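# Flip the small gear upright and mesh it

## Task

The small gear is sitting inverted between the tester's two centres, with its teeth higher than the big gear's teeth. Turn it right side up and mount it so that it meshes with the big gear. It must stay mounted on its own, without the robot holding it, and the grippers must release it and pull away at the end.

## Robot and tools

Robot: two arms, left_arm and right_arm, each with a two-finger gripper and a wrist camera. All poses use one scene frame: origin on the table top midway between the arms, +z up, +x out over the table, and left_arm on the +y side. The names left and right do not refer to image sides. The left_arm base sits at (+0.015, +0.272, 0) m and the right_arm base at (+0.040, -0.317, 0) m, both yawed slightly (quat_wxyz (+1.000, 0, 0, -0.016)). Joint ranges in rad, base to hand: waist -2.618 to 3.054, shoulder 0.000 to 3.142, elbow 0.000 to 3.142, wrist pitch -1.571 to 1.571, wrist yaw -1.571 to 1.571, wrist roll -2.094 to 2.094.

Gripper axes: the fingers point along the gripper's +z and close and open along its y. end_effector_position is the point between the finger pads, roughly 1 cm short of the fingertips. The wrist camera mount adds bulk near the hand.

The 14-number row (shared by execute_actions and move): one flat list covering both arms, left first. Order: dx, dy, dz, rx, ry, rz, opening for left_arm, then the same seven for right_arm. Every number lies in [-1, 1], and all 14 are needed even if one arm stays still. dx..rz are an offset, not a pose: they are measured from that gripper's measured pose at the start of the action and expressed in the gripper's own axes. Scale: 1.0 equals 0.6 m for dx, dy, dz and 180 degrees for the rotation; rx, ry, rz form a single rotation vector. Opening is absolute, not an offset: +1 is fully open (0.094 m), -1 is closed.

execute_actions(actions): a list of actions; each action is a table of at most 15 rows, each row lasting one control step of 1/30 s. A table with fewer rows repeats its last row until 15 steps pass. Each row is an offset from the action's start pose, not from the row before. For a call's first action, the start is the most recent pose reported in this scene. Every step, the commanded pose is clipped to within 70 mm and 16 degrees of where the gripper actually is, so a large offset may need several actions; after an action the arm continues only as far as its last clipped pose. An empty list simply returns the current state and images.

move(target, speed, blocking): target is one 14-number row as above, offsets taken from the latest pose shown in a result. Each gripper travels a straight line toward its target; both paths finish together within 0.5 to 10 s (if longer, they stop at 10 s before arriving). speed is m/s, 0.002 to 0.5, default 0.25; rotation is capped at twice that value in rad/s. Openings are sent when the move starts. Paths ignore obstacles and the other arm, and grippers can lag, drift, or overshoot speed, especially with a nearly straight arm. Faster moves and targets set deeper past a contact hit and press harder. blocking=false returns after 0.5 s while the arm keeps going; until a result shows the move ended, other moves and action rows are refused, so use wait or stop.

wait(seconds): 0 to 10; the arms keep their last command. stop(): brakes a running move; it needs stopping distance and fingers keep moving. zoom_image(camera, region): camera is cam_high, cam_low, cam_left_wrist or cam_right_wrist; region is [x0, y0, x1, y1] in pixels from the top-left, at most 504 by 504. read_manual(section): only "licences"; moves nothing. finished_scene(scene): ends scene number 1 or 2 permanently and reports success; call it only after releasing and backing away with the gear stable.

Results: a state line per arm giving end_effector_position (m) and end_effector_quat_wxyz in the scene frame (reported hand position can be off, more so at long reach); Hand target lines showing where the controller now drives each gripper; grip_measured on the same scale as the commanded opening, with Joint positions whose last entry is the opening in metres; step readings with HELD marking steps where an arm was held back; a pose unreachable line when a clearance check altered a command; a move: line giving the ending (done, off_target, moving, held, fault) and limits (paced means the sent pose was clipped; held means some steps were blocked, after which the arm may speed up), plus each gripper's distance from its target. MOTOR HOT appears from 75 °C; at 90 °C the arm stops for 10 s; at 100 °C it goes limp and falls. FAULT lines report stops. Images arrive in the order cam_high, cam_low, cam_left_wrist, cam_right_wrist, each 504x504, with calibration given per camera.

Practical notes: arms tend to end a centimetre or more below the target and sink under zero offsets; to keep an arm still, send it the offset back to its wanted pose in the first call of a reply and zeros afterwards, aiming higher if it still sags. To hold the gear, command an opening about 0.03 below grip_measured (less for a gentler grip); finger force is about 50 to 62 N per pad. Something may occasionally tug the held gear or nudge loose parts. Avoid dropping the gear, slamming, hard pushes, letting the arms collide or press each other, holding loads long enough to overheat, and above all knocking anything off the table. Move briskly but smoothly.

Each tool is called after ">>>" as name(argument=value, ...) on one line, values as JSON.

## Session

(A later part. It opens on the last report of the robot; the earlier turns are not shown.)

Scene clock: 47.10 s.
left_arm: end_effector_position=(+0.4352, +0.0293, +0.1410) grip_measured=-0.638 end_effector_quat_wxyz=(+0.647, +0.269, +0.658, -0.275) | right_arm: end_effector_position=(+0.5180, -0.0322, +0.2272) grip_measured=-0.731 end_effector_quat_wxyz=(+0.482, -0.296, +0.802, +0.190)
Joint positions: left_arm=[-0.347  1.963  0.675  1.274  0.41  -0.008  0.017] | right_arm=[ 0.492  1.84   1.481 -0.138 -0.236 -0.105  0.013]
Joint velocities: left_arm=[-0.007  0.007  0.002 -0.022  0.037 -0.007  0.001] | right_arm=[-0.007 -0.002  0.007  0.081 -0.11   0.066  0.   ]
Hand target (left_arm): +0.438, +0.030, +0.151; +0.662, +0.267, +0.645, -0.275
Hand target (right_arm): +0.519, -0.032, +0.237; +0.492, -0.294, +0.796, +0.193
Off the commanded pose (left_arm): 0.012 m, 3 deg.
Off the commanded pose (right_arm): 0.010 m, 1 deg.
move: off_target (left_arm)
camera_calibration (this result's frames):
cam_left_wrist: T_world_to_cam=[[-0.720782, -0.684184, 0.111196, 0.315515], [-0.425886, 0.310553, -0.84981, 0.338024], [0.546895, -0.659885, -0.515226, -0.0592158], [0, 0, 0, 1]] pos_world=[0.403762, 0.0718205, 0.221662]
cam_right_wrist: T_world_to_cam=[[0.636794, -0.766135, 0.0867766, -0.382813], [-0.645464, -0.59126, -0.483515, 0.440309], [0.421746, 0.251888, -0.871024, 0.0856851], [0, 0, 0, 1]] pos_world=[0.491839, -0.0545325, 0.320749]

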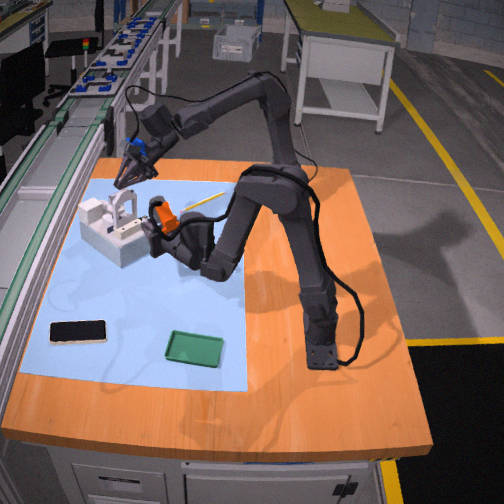

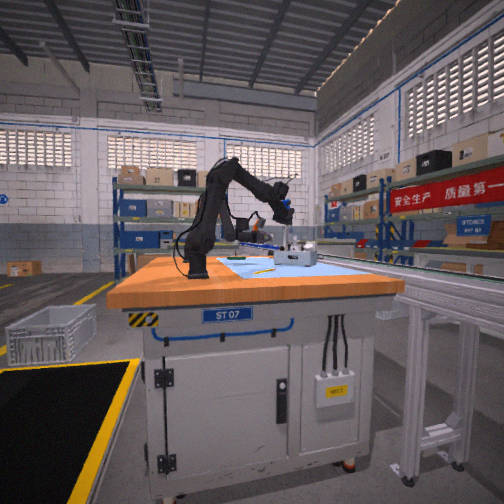

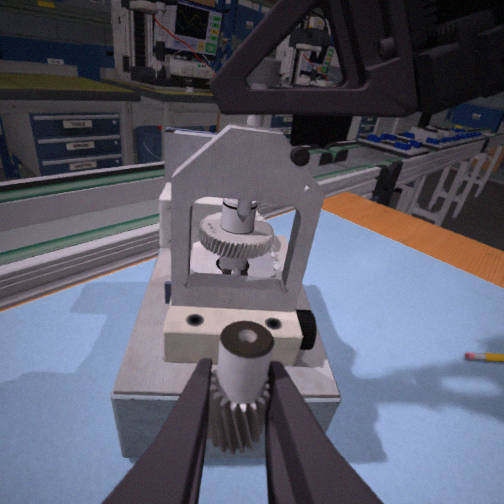

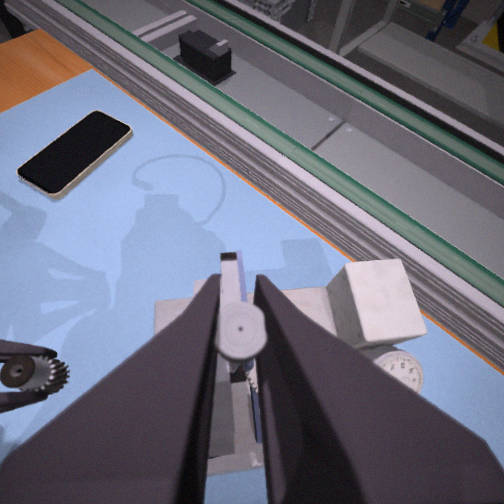

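>>> execute_actions(actions=[[[-0.03,0,0.03,0,-0.012,0,-0.675,-0.081,0,-0.034,0,-0.03,0,-0.78]],[[-0.025,0,0.03,0,-0.01,0,-0.675,-0.081,0,-0.034,0,-0.03,0,-0.78]],[[-0.025,0,0.03,0,-0.01,0,-0.675,-0.081,0,-0.034,0,-0.03,0,-0.78]],[[-0.025,0,0.03,0,-0.01,0,-0.675,-0.081,0,-0.034,0,-0.03,0,-0.78]]])

Scene clock: 49.33 s.
left_arm: end_effector_position=(+0.4705, +0.0036, +0.1766) grip_measured=-0.638 end_effector_quat_wxyz=(+0.665, +0.254, +0.643, -0.283) | right_arm: end_effector_position=(+0.5170, -0.0328, +0.2401) grip_measured=-0.731 end_effector_quat_wxyz=(+0.460, -0.297, +0.816, +0.187)
Joint positions: left_arm=[-0.382  1.992  0.873  1.168  0.363 -0.043  0.017] | right_arm=[ 0.492  1.853  1.593 -0.288 -0.236 -0.104  0.013]
Joint velocities: left_arm=[-0.022  0.007 -0.007  0.007 -0.022 -0.022 -0.   ] | right_arm=[ 0.007 -0.017 -0.012  0.11  -0.007  0.007 -0.001]
Hand target (left_arm): +0.474, -0.002, +0.185; +0.672, +0.253, +0.635, -0.285
Hand target (right_arm): +0.520, -0.031, +0.292; +0.507, -0.288, +0.787, +0.202
Off the commanded pose (left_arm): 0.011 m, 1 deg.
Off the commanded pose (right_arm): 0.053 m, 7 deg.
Step readings (end_effector_position; steps 1 to 15: 1st action; 16 to 30: 2nd action; 31 to 45: 3rd action; 46 to 60: 4th action):
0: left_arm (+0.4352, +0.0293, +0.1415) | right_arm (+0.5180, -0.0322, +0.2272)
1: left_arm (+0.4359, +0.0287, +0.1421) | right_arm (+0.5181, -0.0321, +0.2284)
2: left_arm (+0.4378, +0.0275, +0.1430) | right_arm (+0.5179, -0.0322, +0.2292)
4: left_arm (+0.4411, +0.0243, +0.1482) | right_arm (+0.5178, -0.0322, +0.2309)
8: left_arm (+0.4437, +0.0218, +0.1539) | right_arm (+0.5177, -0.0323, +0.2318)
15: left_arm (+0.4440, +0.0221, +0.1522) | right_arm (+0.5177, -0.0323, +0.2319)
16: left_arm (+0.4447, +0.0216, +0.1524) | right_arm (+0.5176, -0.0323, +0.2326)
17: left_arm (+0.4467, +0.0204, +0.1533) | right_arm (+0.5176, -0.0323, +0.2333)
19: left_arm (+0.4502, +0.0174, +0.1573) | right_arm (+0.5175, -0.0324, +0.2354)
23: left_arm (+0.4524, +0.0153, +0.1621) | right_arm (+0.5174, -0.0325, +0.2365)
30: left_arm (+0.4527, +0.0156, +0.1606) | right_arm (+0.5174, -0.0325, +0.2365)
31: left_arm (+0.4534, +0.0150, +0.1610) | right_arm (+0.5174, -0.0325, +0.2368)
32: left_arm (+0.4555, +0.0139, +0.1619) | right_arm (+0.5174, -0.0325, +0.2371)
34: left_arm (+0.4591, +0.0110, +0.1658) | right_arm (+0.5173, -0.0326, +0.2389)
38: left_arm (+0.4612, +0.0092, +0.1703) | right_arm (+0.5172, -0.0327, +0.2401)
45: left_arm (+0.4614, +0.0094, +0.1688) | right_arm (+0.5172, -0.0327, +0.2402)
46: left_arm (+0.4623, +0.0089, +0.1691) | right_arm (+0.5173, -0.0326, +0.2401)
47: left_arm (+0.4644, +0.0077, +0.1700) | right_arm (+0.5173, -0.0326, +0.2400)
49: left_arm (+0.4681, +0.0050, +0.1735) | right_arm (+0.5171, -0.0327, +0.2403)
53: left_arm (+0.4701, +0.0035, +0.1779) | right_arm (+0.5170, -0.0328, +0.2401)
60: end_effector_position above
camera_calibration (this result's frames):
cam_left_wrist: T_world_to_cam=[[-0.716502, -0.686831, 0.122019, 0.315542], [-0.401775, 0.263317, -0.877064, 0.384884], [0.570265, -0.677442, -0.464618, -0.096962], [0, 0, 0, 1]] pos_world=[0.436017, 0.0496912, 0.254016]
cam_right_wrist: T_world_to_cam=[[0.640136, -0.764623, 0.0746873, -0.38251], [-0.667133, -0.601451, -0.439535, 0.445885], [0.380999, 0.231536, -0.895115, 0.123684], [0, 0, 0, 1]] pos_world=[0.4952, -0.052935, 0.335262]

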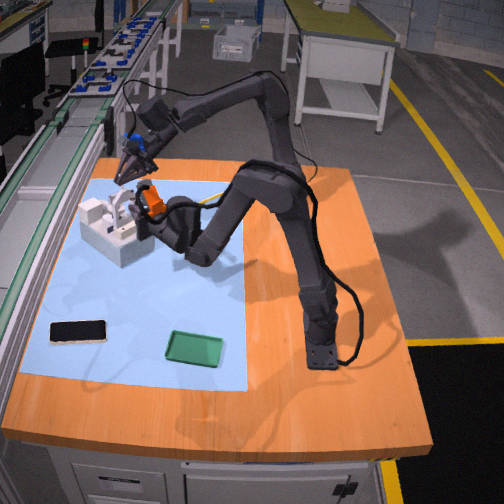

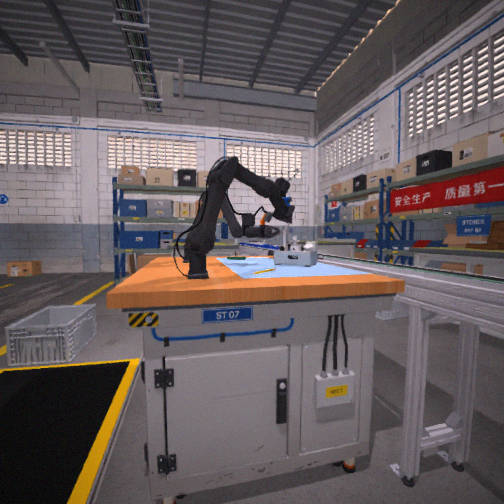

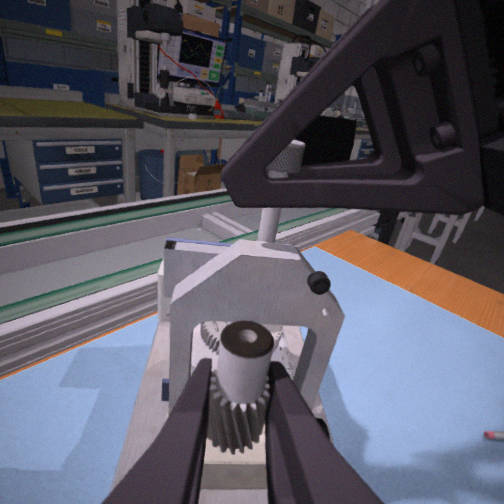

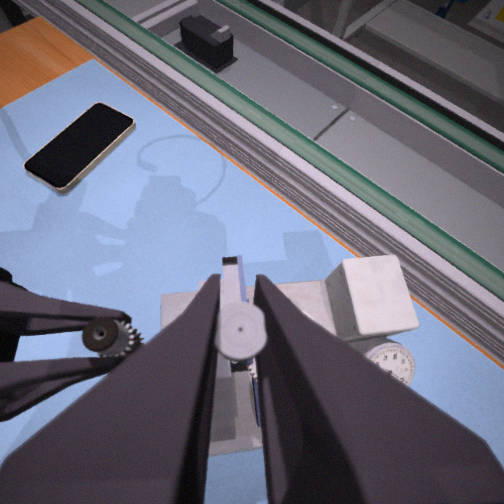

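>>> execute_actions(actions=[[[0.01,-0.004,0,0,0.002,0.002,-0.675,-0.081,0,-0.034,0,-0.03,0,-0.78],[0.02,-0.008,0,0,0.004,0.004,-0.675,-0.081,0,-0.034,0,-0.03,0,-0.78],[0.03,-0.012,0,0,0.006,0.006,-0.675,-0.081,0,-0.034,0,-0.03,0,-0.78],[0.04,-0.016,0,0,0.008,0.008,-0.675,-0.081,0,-0.034,0,-0.03,0,-0.78],[0.047,-0.019,0,0,0.01,0.01,-0.675,-0.081,0,-0.034,0,-0.03,0,-0.78]]])

Scene clock: 50.23 s.
left_arm: end_effector_position=(+0.4639, -0.0044, +0.1391) grip_measured=-0.638 end_effector_quat_wxyz=(+0.645, +0.268, +0.662, -0.271) | right_arm: end_effector_position=(+0.5168, -0.0329, +0.2401) grip_measured=-0.731 end_effector_quat_wxyz=(+0.449, -0.297, +0.822, +0.186)
Joint positions: left_arm=[-0.408  2.056  0.848  1.186  0.341 -0.006  0.017] | right_arm=[ 0.492  1.865  1.629 -0.337 -0.236 -0.104  0.013]
Joint velocities: left_arm=[-0.037  0.012 -0.002  0.007 -0.022  0.022 -0.001] | right_arm=[-0.002  0.002 -0.002  0.022 -0.007  0.081 -0.001]
Hand target (left_arm): +0.462, -0.006, +0.149; +0.659, +0.269, +0.649, -0.268
Hand target (right_arm): +0.520, -0.031, +0.292; +0.498, -0.288, +0.793, +0.201
Off the commanded pose (left_arm): 0.010 m, 2 deg.
Off the commanded pose (right_arm): 0.053 m, 7 deg.
Step readings (end_effector_position):
0: left_arm (+0.4705, +0.0037, +0.1762) | right_arm (+0.5170, -0.0328, +0.2401)
1: left_arm (+0.4705, +0.0037, +0.1762) | right_arm (+0.5171, -0.0327, +0.2402)
2: left_arm (+0.4707, +0.0037, +0.1755) | right_arm (+0.5172, -0.0327, +0.2403)
4: left_arm (+0.4709, +0.0028, +0.1711) | right_arm (+0.5170, -0.0328, +0.2400)
8: left_arm (+0.4660, -0.0029, +0.1482) | right_arm (+0.5168, -0.0329, +0.2400)
15: end_effector_position above
camera_calibration (this result's frames):
cam_left_wrist: T_world_to_cam=[[-0.714613, -0.690569, 0.111544, 0.3105], [-0.433625, 0.312188, -0.845286, 0.362101], [0.548905, -0.652421, -0.522542, -0.0979521], [0, 0, 0, 1]] pos_world=[0.43267, 0.0374723, 0.22026]
cam_right_wrist: T_world_to_cam=[[0.641754, -0.76382, 0.0687814, -0.381848], [-0.6768, -0.606246, -0.417622, 0.44526], [0.360686, 0.221459, -0.906014, 0.136549], [0, 0, 0, 1]] pos_world=[0.497153, -0.0519662, 0.335929]

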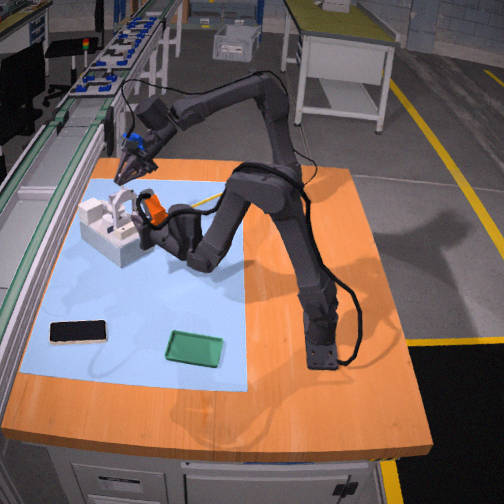

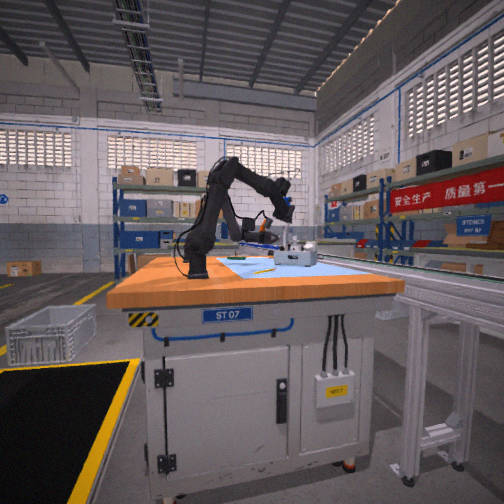

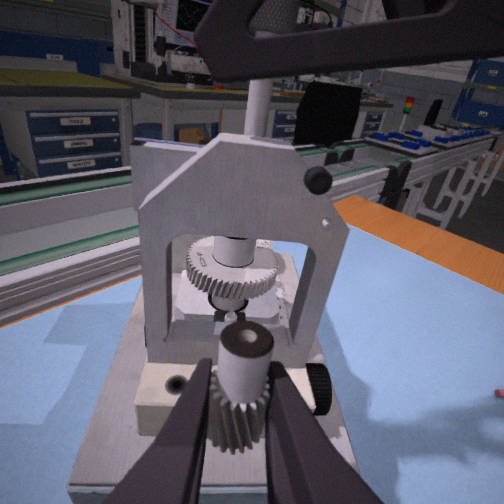

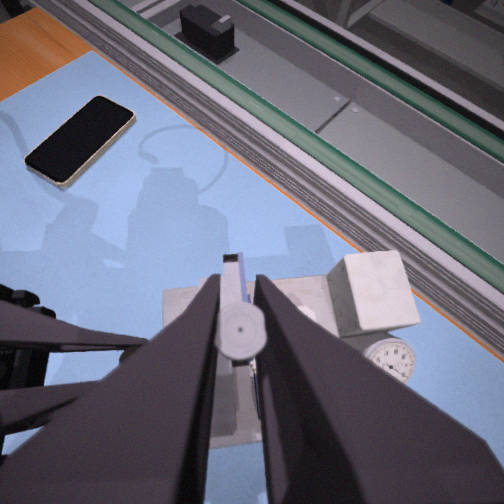

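>>> execute_actions(actions=[[[-0.021,0,0.04,0,-0.016,0,-0.675,-0.075,0,-0.032,0,-0.045,0,-0.78]]])

Scene clock: 50.90 s.
left_arm: end_effector_position=(+0.4769, -0.0148, +0.1395) grip_measured=-0.638 end_effector_quat_wxyz=(+0.650, +0.262, +0.658, -0.275) | right_arm: end_effector_position=(+0.5170, -0.0328, +0.2404) grip_measured=-0.731 end_effector_quat_wxyz=(+0.450, -0.297, +0.822, +0.186)
Joint positions: left_arm=[-0.42   2.109  0.92   1.186  0.326 -0.019  0.017] | right_arm=[ 0.492  1.865  1.629 -0.336 -0.236 -0.103  0.013]
Joint velocities: left_arm=[ 0.017  0.007 -0.017 -0.051 -0.051 -0.081 -0.001] | right_arm=[ 0.002 -0.007  0.017  0.037 -0.022 -0.022  0.   ]
Hand target (left_arm): +0.480, -0.021, +0.151; +0.662, +0.260, +0.646, -0.278
Hand target (right_arm): +0.520, -0.031, +0.289; +0.505, -0.285, +0.788, +0.206
Off the commanded pose (left_arm): 0.014 m, 2 deg.
Off the commanded pose (right_arm): 0.049 m, 8 deg.
Step readings (end_effector_position):
0: left_arm (+0.4642, -0.0041, +0.1391) | right_arm (+0.5168, -0.0329, +0.2400)
1: left_arm (+0.4653, -0.0051, +0.1389) | right_arm (+0.5170, -0.0328, +0.2404)
2: left_arm (+0.4690, -0.0074, +0.1398) | right_arm (+0.5170, -0.0328, +0.2404)
4: left_arm (+0.4747, -0.0122, +0.1403) | right_arm (+0.5170, -0.0328, +0.2404)
8: left_arm (+0.4766, -0.0151, +0.1395) | right_arm (+0.5170, -0.0328, +0.2404)
15: end_effector_position above
camera_calibration (this result's frames):
cam_left_wrist: T_world_to_cam=[[-0.713558, -0.690622, 0.117795, 0.311093], [-0.427849, 0.29642, -0.853862, 0.369499], [0.55478, -0.659679, -0.506995, -0.116786], [0, 0, 0, 1]] pos_world=[0.444863, 0.0282797, 0.219646]
cam_right_wrist: T_world_to_cam=[[0.641268, -0.764291, 0.0680808, -0.381496], [-0.67701, -0.605325, -0.418616, 0.445868], [0.361155, 0.222353, -0.905608, 0.136387], [0, 0, 0, 1]] pos_world=[0.497241, -0.0520047, 0.336133]

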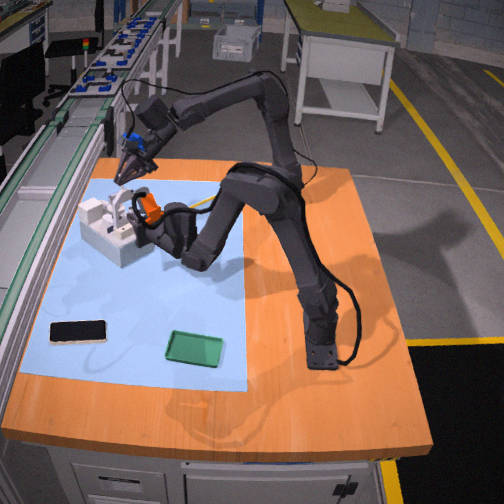

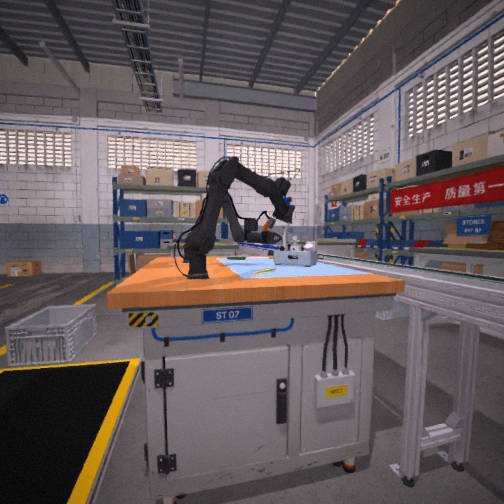

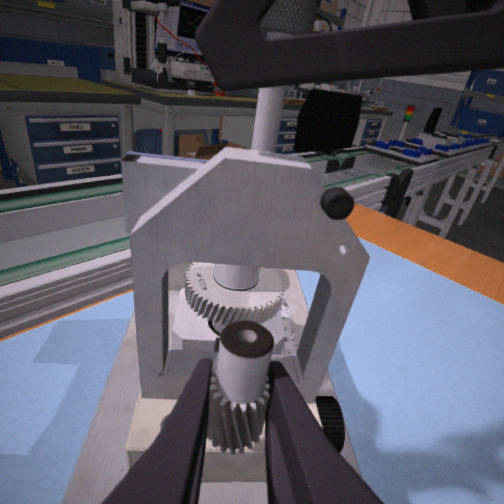

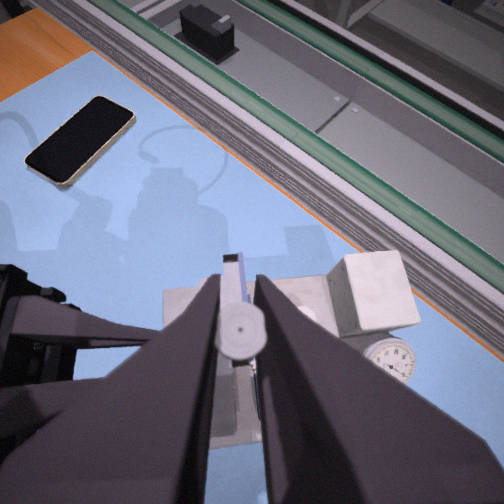

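>>> execute_actions(actions=[[[-0.028,-0.003,0.035,0,-0.012,0.006,-0.675,-0.075,0,-0.032,0,-0.045,0,-0.78]]])

Scene clock: 51.57 s.
left_arm: end_effector_position=(+0.4871, -0.0245, +0.1489) grip_measured=-0.638 end_effector_quat_wxyz=(+0.657, +0.261, +0.651, -0.274) | right_arm: end_effector_position=(+0.5170, -0.0328, +0.2404) grip_measured=-0.731 end_effector_quat_wxyz=(+0.450, -0.297, +0.822, +0.186)
Joint positions: left_arm=[-0.432  2.125  0.984  1.157  0.313 -0.019  0.017] | right_arm=[ 0.492  1.865  1.629 -0.336 -0.236 -0.103  0.013]
Joint velocities: left_arm=[-0.002  0.007 -0.012 -0.051 -0.037  0.051 -0.   ] | right_arm=[-0.002 -0.002 -0.007 -0.051 -0.081  0.022 -0.001]
Hand target (left_arm): +0.490, -0.031, +0.157; +0.665, +0.263, +0.643, -0.274
Hand target (right_arm): +0.521, -0.031, +0.289; +0.505, -0.285, +0.788, +0.207
Off the commanded pose (left_arm): 0.010 m, 1 deg.
Off the commanded pose (right_arm): 0.049 m, 8 deg.
Step readings (end_effector_position):
0: left_arm (+0.4769, -0.0148, +0.1395) | right_arm (+0.5170, -0.0328, +0.2404)
1: left_arm (+0.4778, -0.0157, +0.1401) | right_arm (+0.5170, -0.0328, +0.2404)
2: left_arm (+0.4805, -0.0174, +0.1410) | right_arm (+0.5170, -0.0328, +0.2404)
4: left_arm (+0.4847, -0.0214, +0.1448) | right_arm (+0.5170, -0.0328, +0.2404)
8: left_arm (+0.4867, -0.0247, +0.1503) | right_arm (+0.5170, -0.0328, +0.2404)
15: end_effector_position above
camera_calibration (this result's frames):
cam_left_wrist: T_world_to_cam=[[-0.714184, -0.691061, 0.111246, 0.311847], [-0.413818, 0.28868, -0.863376, 0.379106], [0.564531, -0.662646, -0.492144, -0.131102], [0, 0, 0, 1]] pos_world=[0.453609, 0.019191, 0.228098]
cam_right_wrist: T_world_to_cam=[[0.641129, -0.764436, 0.0677574, -0.381351], [-0.677223, -0.605089, -0.418613, 0.445985], [0.361002, 0.222498, -0.905634, 0.136477], [0, 0, 0, 1]] pos_world=[0.497259, -0.0520237, 0.336133]

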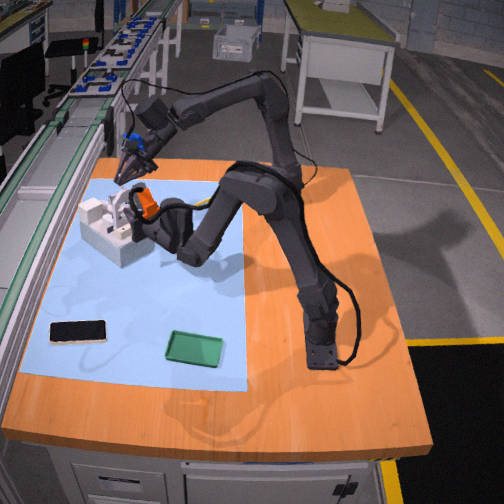

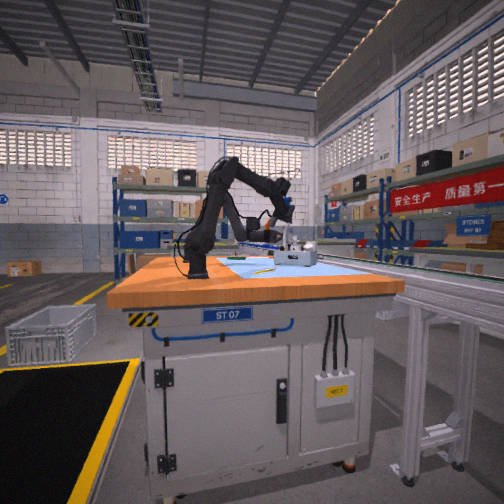

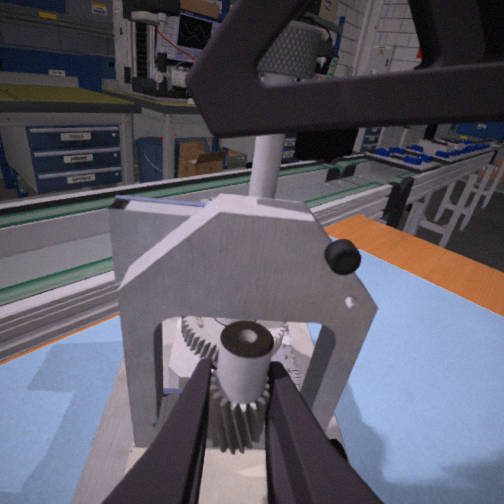

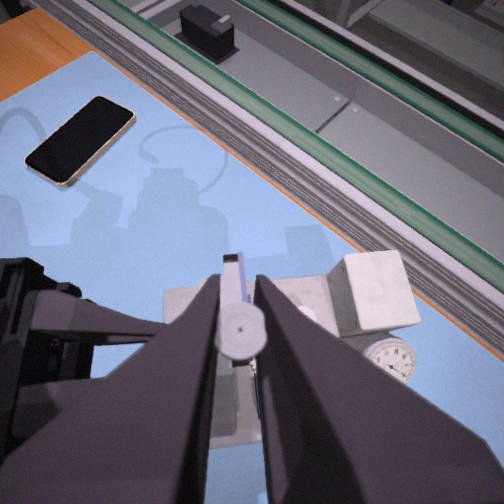

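>>> execute_actions(actions=[[[-0.007,-0.003,0.022,0,-0.004,0.006,-0.675,-0.075,0,-0.032,0,-0.045,0,-0.78]]])

Scene clock: 52.27 s.
left_arm: end_effector_position=(+0.4917, -0.0279, +0.1422) grip_measured=-0.638 end_effector_quat_wxyz=(+0.653, +0.264, +0.656, -0.270) | right_arm: end_effector_position=(+0.5170, -0.0328, +0.2404) grip_measured=-0.731 end_effector_quat_wxyz=(+0.450, -0.296, +0.822, +0.186)
Joint positions: left_arm=[-0.435  2.148  1.008  1.139  0.306 -0.009  0.017] | right_arm=[ 0.492  1.865  1.629 -0.336 -0.236 -0.103  0.013]
Joint velocities: left_arm=[ 0.012  0.017 -0.012  0.037 -0.051 -0.037  0.001] | right_arm=[ 0.002 -0.012 -0.002 -0.066 -0.051  0.007  0.001]
Hand target (left_arm): +0.494, -0.035, +0.153; +0.664, +0.266, +0.645, -0.270
Hand target (right_arm): +0.521, -0.031, +0.289; +0.505, -0.284, +0.788, +0.207
Off the commanded pose (left_arm): 0.014 m, 2 deg.
Off the commanded pose (right_arm): 0.049 m, 8 deg.
Step readings (end_effector_position):
0: left_arm (+0.4872, -0.0244, +0.1485) | right_arm (+0.5170, -0.0328, +0.2404)
1: left_arm (+0.4877, -0.0247, +0.1481) | right_arm (+0.5170, -0.0328, +0.2404)
2: left_arm (+0.4892, -0.0255, +0.1481) | right_arm (+0.5170, -0.0328, +0.2404)
4: left_arm (+0.4915, -0.0268, +0.1468) | right_arm (+0.5170, -0.0328, +0.2404)
8: left_arm (+0.4917, -0.0278, +0.1429) | right_arm (+0.5170, -0.0328, +0.2404)
15: end_effector_position above
camera_calibration (this result's frames):
cam_left_wrist: T_world_to_cam=[[-0.71116, -0.694779, 0.1074, 0.312492], [-0.421545, 0.299155, -0.856041, 0.379291], [0.56263, -0.654056, -0.505627, -0.136163], [0, 0, 0, 1]] pos_world=[0.458729, 0.0145884, 0.222279]
cam_right_wrist: T_world_to_cam=[[0.640991, -0.764581, 0.0674341, -0.381207], [-0.677436, -0.604852, -0.41861, 0.446102], [0.360849, 0.222643, -0.905659, 0.136567], [0, 0, 0, 1]] pos_world=[0.497276, -0.0520427, 0.336132]

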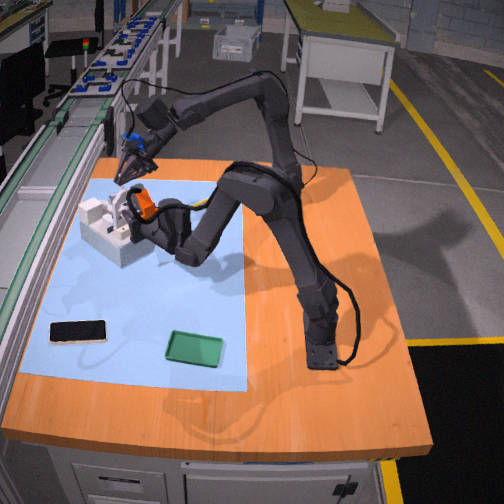

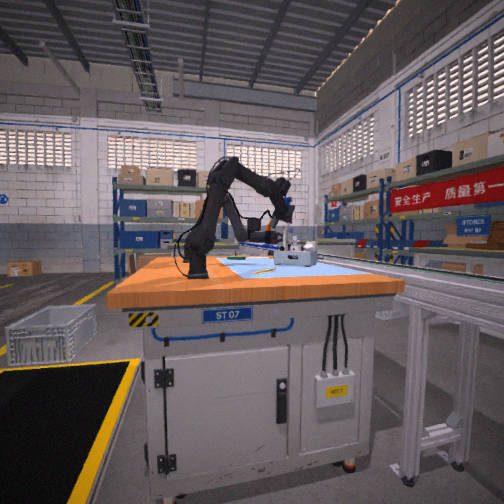

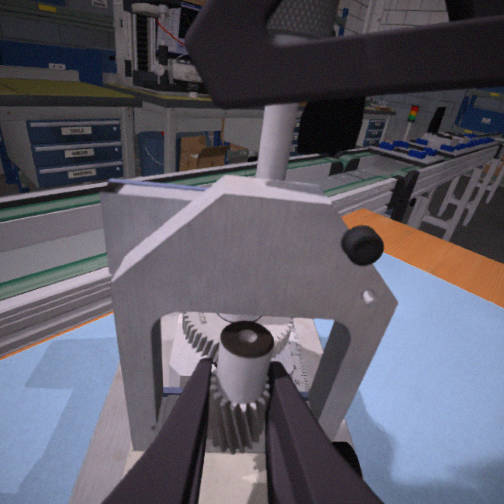

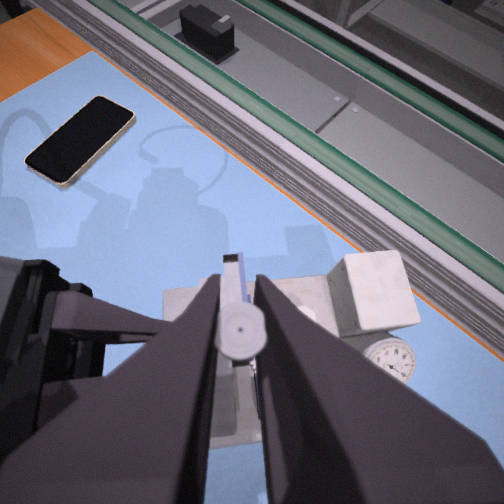

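>>> execute_actions(actions=[[[-0.022,-0.007,0.03,0,-0.011,0,-0.675,-0.075,0,-0.032,0,-0.045,0,-0.78]]])

Scene clock: 52.93 s.
left_arm: end_effector_position=(+0.4978, -0.0361, +0.1431) grip_measured=-0.638 end_effector_quat_wxyz=(+0.654, +0.261, +0.656, -0.271) | right_arm: end_effector_position=(+0.5171, -0.0328, +0.2405) grip_measured=-0.731 end_effector_quat_wxyz=(+0.450, -0.296, +0.822, +0.186)
Joint positions: left_arm=[-0.448  2.17   1.052  1.12   0.29  -0.016  0.017] | right_arm=[ 0.492  1.865  1.629 -0.335 -0.236 -0.102  0.013]
Joint velocities: left_arm=[ 0.002 -0.002  0.007 -0.007 -0.022 -0.037 -0.   ] | right_arm=[-0.002 -0.007 -0.012  0.022  0.037  0.022 -0.002]
Hand target (left_arm): +0.501, -0.043, +0.156; +0.665, +0.259, +0.645, -0.274
Hand target (right_arm): +0.521, -0.031, +0.289; +0.505, -0.284, +0.788, +0.207
Off the commanded pose (left_arm): 0.015 m, 2 deg.
Off the commanded pose (right_arm): 0.049 m, 8 deg.
Step readings (end_effector_position):
0: left_arm (+0.4917, -0.0279, +0.1422) | right_arm (+0.5170, -0.0328, +0.2404)
1: left_arm (+0.4923, -0.0286, +0.1425) | right_arm (+0.5170, -0.0328, +0.2404)
2: left_arm (+0.4944, -0.0302, +0.1431) | right_arm (+0.5170, -0.0328, +0.2404)
4: left_arm (+0.4971, -0.0338, +0.1448) | right_arm (+0.5170, -0.0328, +0.2404)
8: left_arm (+0.4973, -0.0363, +0.1436) | right_arm (+0.5171, -0.0328, +0.2405)
15: end_effector_position above
camera_calibration (this result's frames):
cam_left_wrist: T_world_to_cam=[[-0.70887, -0.696307, 0.112521, 0.309161], [-0.423776, 0.292918, -0.857095, 0.386132], [0.563842, -0.655252, -0.502719, -0.145589], [0, 0, 0, 1]] pos_world=[0.464878, 0.00676845, 0.222975]
cam_right_wrist: T_world_to_cam=[[0.640806, -0.764748, 0.0672894, -0.381116], [-0.677362, -0.604474, -0.419275, 0.44639], [0.361314, 0.223094, -0.905362, 0.136369], [0, 0, 0, 1]] pos_world=[0.497317, -0.0520494, 0.336268]

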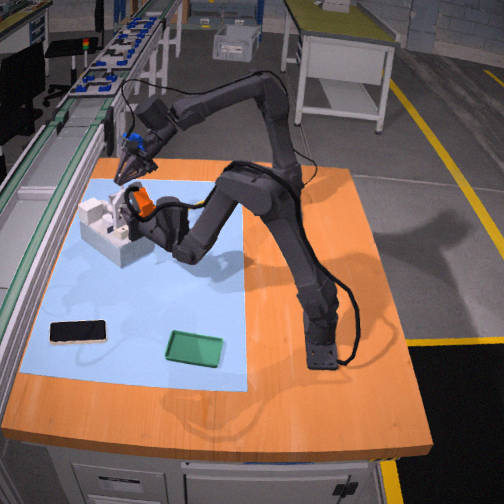

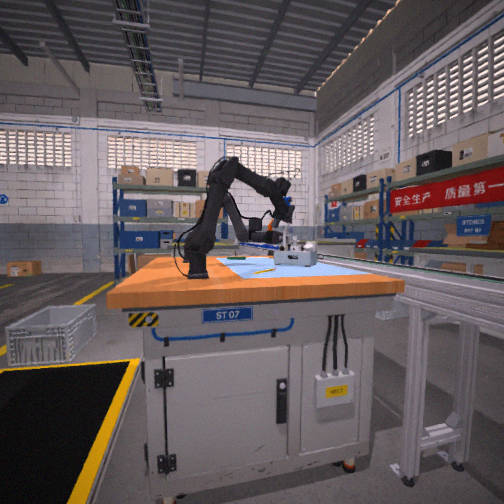

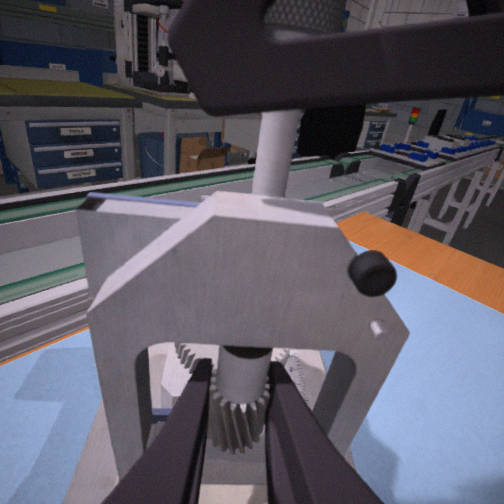

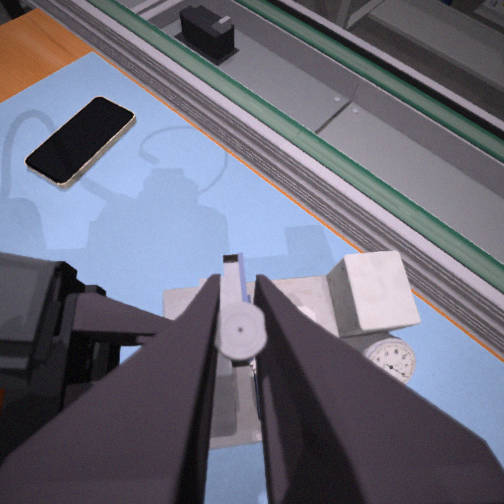

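>>> execute_actions(actions=[[[-0.021,-0.005,0.027,0,-0.011,0.004,-0.675,-0.075,0,-0.032,0,-0.045,0,-0.78]]])

Scene clock: 53.57 s.
left_arm: end_effector_position=(+0.5039, -0.0420, +0.1437) grip_measured=-0.638 end_effector_quat_wxyz=(+0.655, +0.259, +0.656, -0.270) | right_arm: end_effector_position=(+0.5171, -0.0327, +0.2406) grip_measured=-0.731 end_effector_quat_wxyz=(+0.450, -0.296, +0.822, +0.187)
Joint positions: left_arm=[-0.455  2.19   1.091  1.104  0.279 -0.016  0.017] | right_arm=[ 0.492  1.865  1.629 -0.334 -0.236 -0.102  0.013]
Joint velocities: left_arm=[-0.002  0.002 -0.002 -0.022 -0.051 -0.037  0.001] | right_arm=[-0.002  0.007 -0.007  0.022  0.051 -0.051  0.   ]
Hand target (left_arm): +0.507, -0.049, +0.156; +0.667, +0.260, +0.643, -0.272
Hand target (right_arm): +0.521, -0.031, +0.289; +0.505, -0.284, +0.788, +0.207
Off the commanded pose (left_arm): 0.015 m, 2 deg.
Off the commanded pose (right_arm): 0.049 m, 8 deg.
Step readings (end_effector_position):
0: left_arm (+0.4978, -0.0361, +0.1431) | right_arm (+0.5171, -0.0328, +0.2405)
1: left_arm (+0.4984, -0.0367, +0.1431) | right_arm (+0.5171, -0.0328, +0.2405)
2: left_arm (+0.5000, -0.0375, +0.1421) | right_arm (+0.5171, -0.0327, +0.2406)
4: left_arm (+0.5026, -0.0395, +0.1407) | right_arm (+0.5171, -0.0327, +0.2406)
8: left_arm (+0.5042, -0.0404, +0.1424) | right_arm (+0.5171, -0.0327, +0.2406)
15: end_effector_position above
camera_calibration (this result's frames):
cam_left_wrist: T_world_to_cam=[[-0.706672, -0.698581, 0.112245, 0.308171], [-0.423282, 0.290287, -0.858234, 0.390818], [0.566963, -0.654001, -0.500835, -0.154338], [0, 0, 0, 1]] pos_world=[0.470706, 0.000896175, 0.223525]
cam_right_wrist: T_world_to_cam=[[0.640896, -0.764711, 0.0668553, -0.381007], [-0.677276, -0.604306, -0.419655, 0.446528], [0.361316, 0.223676, -0.905218, 0.136412], [0, 0, 0, 1]] pos_world=[0.49732, -0.052033, 0.336343]

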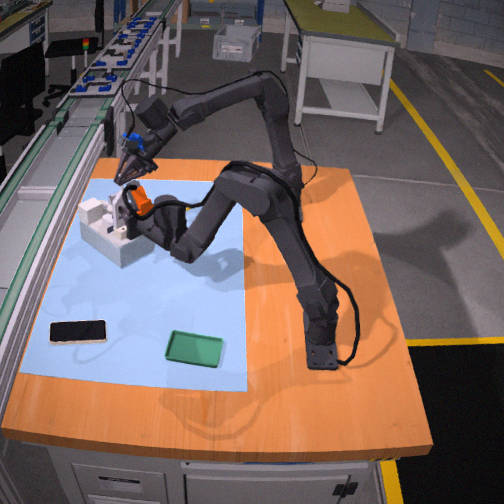

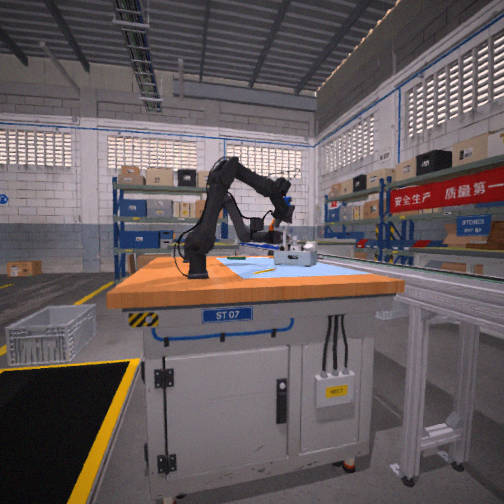

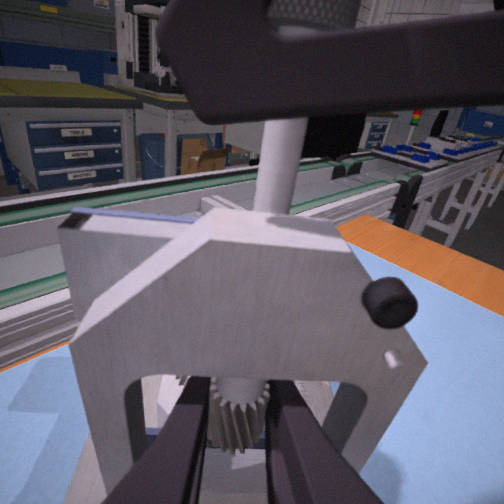

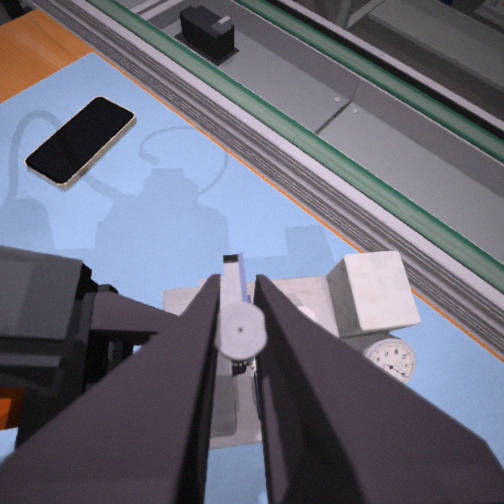

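>>> execute_actions(actions=[[[-0.006,0,0.004,0,-0.008,0,-0.675,-0.045,0,-0.02,0,-0.03,0,-0.78]],[[-0.004,0,0.004,0,-0.008,0,-0.675,-0.03,0,-0.013,0,-0.02,0,-0.78]]])

Scene clock: 54.73 s.
left_arm: end_effector_position=(+0.5040, -0.0424, +0.1398) grip_measured=-0.638 end_effector_quat_wxyz=(+0.656, +0.259, +0.654, -0.272) | right_arm: end_effector_position=(+0.5171, -0.0327, +0.2351) grip_measured=-0.731 end_effector_quat_wxyz=(+0.450, -0.296, +0.821, +0.187)
Joint positions: left_arm=[-0.455  2.206  1.091  1.125  0.281 -0.019  0.017] | right_arm=[ 0.492  1.865  1.607 -0.312 -0.236 -0.102  0.013]
Joint velocities: left_arm=[ 0.002  0.012 -0.012 -0.022  0.022 -0.066 -0.001] | right_arm=[-0.007 -0.002 -0.007 -0.022  0.051 -0.037 -0.   ]
Hand target (left_arm): +0.506, -0.044, +0.143; +0.662, +0.256, +0.649, -0.274
Hand target (right_arm): +0.519, -0.032, +0.256; +0.475, -0.290, +0.807, +0.196
Off the commanded pose (left_arm): 0.004 m, 1 deg.
Off the commanded pose (right_arm): 0.021 m, 4 deg.
Step readings (end_effector_position; steps 1 to 15: 1st action; 16 to 30: 2nd action):
0: left_arm (+0.5039, -0.0420, +0.1437) | right_arm (+0.5171, -0.0327, +0.2406)
1: left_arm (+0.5040, -0.0420, +0.1432) | right_arm (+0.5169, -0.0328, +0.2395)
2: left_arm (+0.5040, -0.0420, +0.1424) | right_arm (+0.5169, -0.0328, +0.2388)
4: left_arm (+0.5040, -0.0421, +0.1407) | right_arm (+0.5169, -0.0328, +0.2369)
8: left_arm (+0.5040, -0.0421, +0.1409) | right_arm (+0.5171, -0.0327, +0.2368)
15: left_arm (+0.5040, -0.0421, +0.1409) | right_arm (+0.5171, -0.0327, +0.2368)
16: left_arm (+0.5040, -0.0422, +0.1405) | right_arm (+0.5170, -0.0327, +0.2362)
17: left_arm (+0.5040, -0.0422, +0.1404) | right_arm (+0.5171, -0.0327, +0.2360)
19: left_arm (+0.5040, -0.0423, +0.1399) | right_arm (+0.5170, -0.0327, +0.2353)
23: left_arm (+0.5040, -0.0423, +0.1400) | right_arm (+0.5171, -0.0327, +0.2351)
30: end_effector_position above
camera_calibration (this result's frames):
cam_left_wrist: T_world_to_cam=[[-0.708301, -0.696741, 0.113409, 0.309107], [-0.420552, 0.287461, -0.860524, 0.386438], [0.566962, -0.657205, -0.496625, -0.157313], [0, 0, 0, 1]] pos_world=[0.470649, 0.000895239, 0.219358]
cam_right_wrist: T_world_to_cam=[[0.640873, -0.764722, 0.0669446, -0.380651], [-0.677133, -0.604235, -0.419989, 0.444234], [0.361625, 0.223829, -0.905057, 0.131234], [0, 0, 0, 1]] pos_world=[0.497297, -0.0520447, 0.33083]

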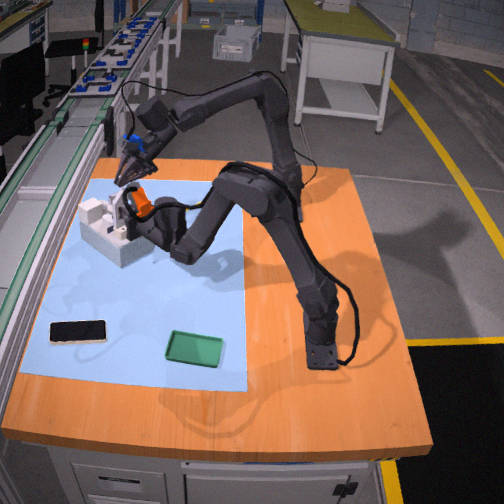

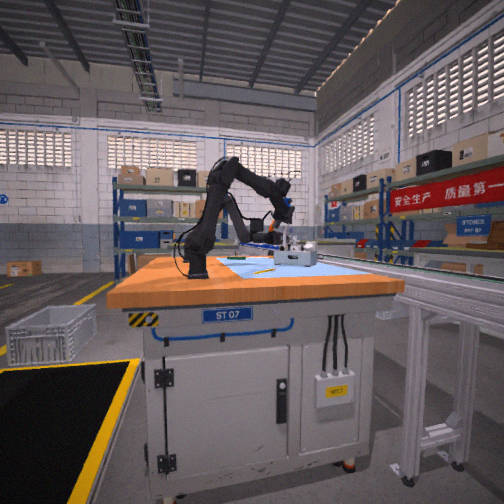

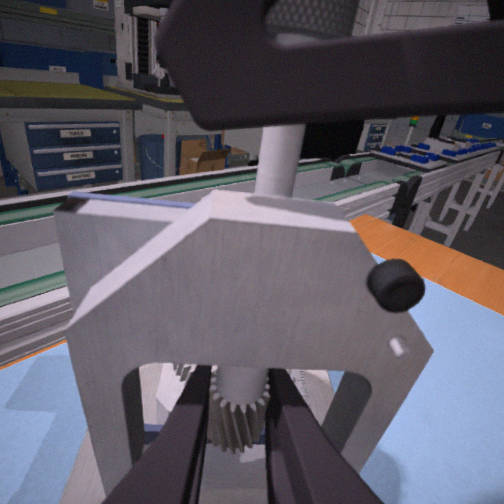

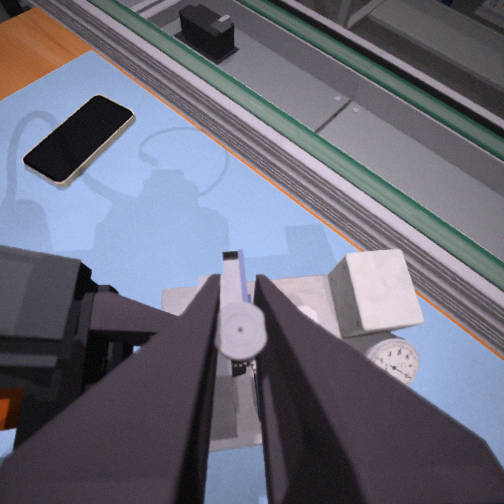

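>>> execute_actions(actions=[[[-0.002,0,0.002,0,-0.004,0,-0.675,-0.015,0,-0.006,0,-0.01,0,-0.78]],[[-0.002,0,0.002,0,-0.004,0,-0.675,-0.012,0,-0.005,0,-0.008,0,-0.78]]])

Scene clock: 57.00 s.
left_arm: end_effector_position=(+0.5040, -0.0424, +0.1398) grip_measured=-0.638 end_effector_quat_wxyz=(+0.656, +0.259, +0.654, -0.272) | right_arm: end_effector_position=(+0.5171, -0.0327, +0.2351) grip_measured=-0.731 end_effector_quat_wxyz=(+0.450, -0.298, +0.821, +0.186)
Joint positions: left_arm=[-0.455  2.206  1.091  1.125  0.281 -0.019  0.017] | right_arm=[ 0.492  1.865  1.607 -0.312 -0.236 -0.105  0.013]
Joint velocities: left_arm=[-0.007  0.012  0.007  0.022  0.066  0.022 -0.002] | right_arm=[ 0.007 -0.007  0.012 -0.037 -0.066 -0.037 -0.001]
Hand target (left_arm): +0.505, -0.043, +0.141; +0.660, +0.257, +0.650, -0.273
Hand target (right_arm): +0.518, -0.032, +0.243; +0.460, -0.295, +0.815, +0.190
Off the commanded pose (left_arm): 0.002 m, 1 deg.
Off the commanded pose (right_arm): 0.008 m, 1 deg.
Step readings (end_effector_position; steps 1 to 15: 1st action; 16 to 30: 2nd action):
0: left_arm (+0.5040, -0.0424, +0.1398) | right_arm (+0.5171, -0.0327, +0.2351)
1: left_arm (+0.5040, -0.0424, +0.1398) | right_arm (+0.5171, -0.0327, +0.2351)
2: left_arm (+0.5040, -0.0424, +0.1398) | right_arm (+0.5171, -0.0327, +0.2351)
4: left_arm (+0.5040, -0.0424, +0.1398) | right_arm (+0.5171, -0.0327, +0.2351)
8: left_arm (+0.5040, -0.0424, +0.1398) | right_arm (+0.5171, -0.0327, +0.2351)
15: left_arm (+0.5040, -0.0424, +0.1398) | right_arm (+0.5171, -0.0327, +0.2351)
16: left_arm (+0.5040, -0.0424, +0.1398) | right_arm (+0.5171, -0.0327, +0.2351)
17: left_arm (+0.5040, -0.0424, +0.1398) | right_arm (+0.5171, -0.0327, +0.2351)
19: left_arm (+0.5040, -0.0424, +0.1398) | right_arm (+0.5171, -0.0327, +0.2351)
23: left_arm (+0.5040, -0.0424, +0.1398) | right_arm (+0.5171, -0.0327, +0.2351)
30: end_effector_position above
camera_calibration (this result's frames):
cam_left_wrist: T_world_to_cam=[[-0.708301, -0.696741, 0.113409, 0.309107], [-0.420552, 0.287461, -0.860524, 0.386438], [0.566962, -0.657205, -0.496625, -0.157313], [0, 0, 0, 1]] pos_world=[0.470649, 0.000895239, 0.219358]
cam_right_wrist: T_world_to_cam=[[0.642115, -0.763418, 0.0698575, -0.381936], [-0.675215, -0.606361, -0.420013, 0.443178], [0.363005, 0.222528, -0.904825, 0.130424], [0, 0, 0, 1]] pos_world=[0.497143, -0.0518738, 0.330833]

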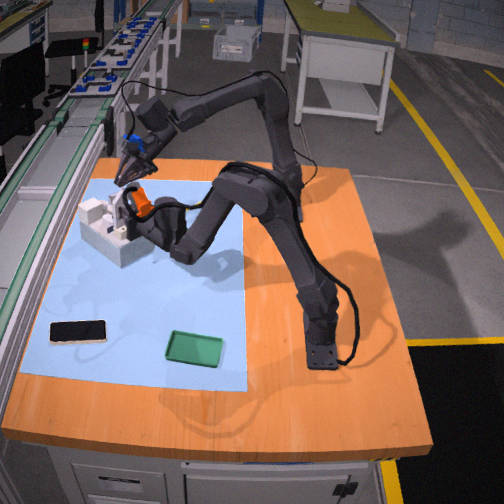

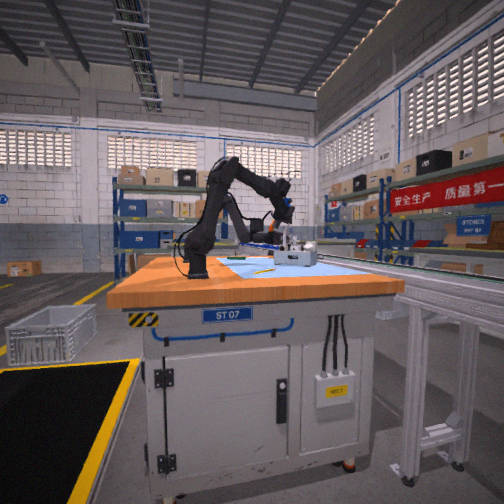

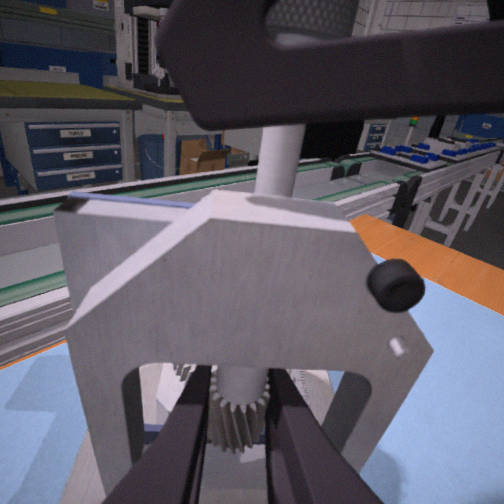

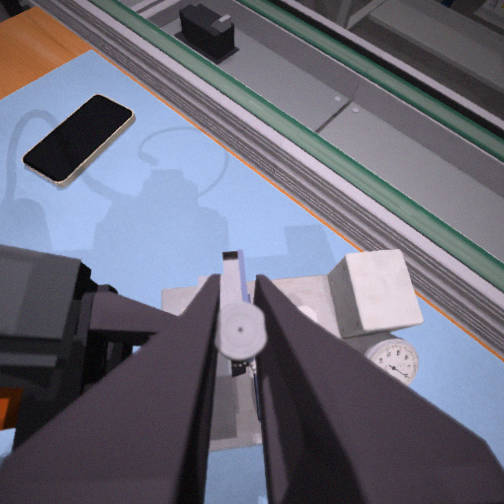

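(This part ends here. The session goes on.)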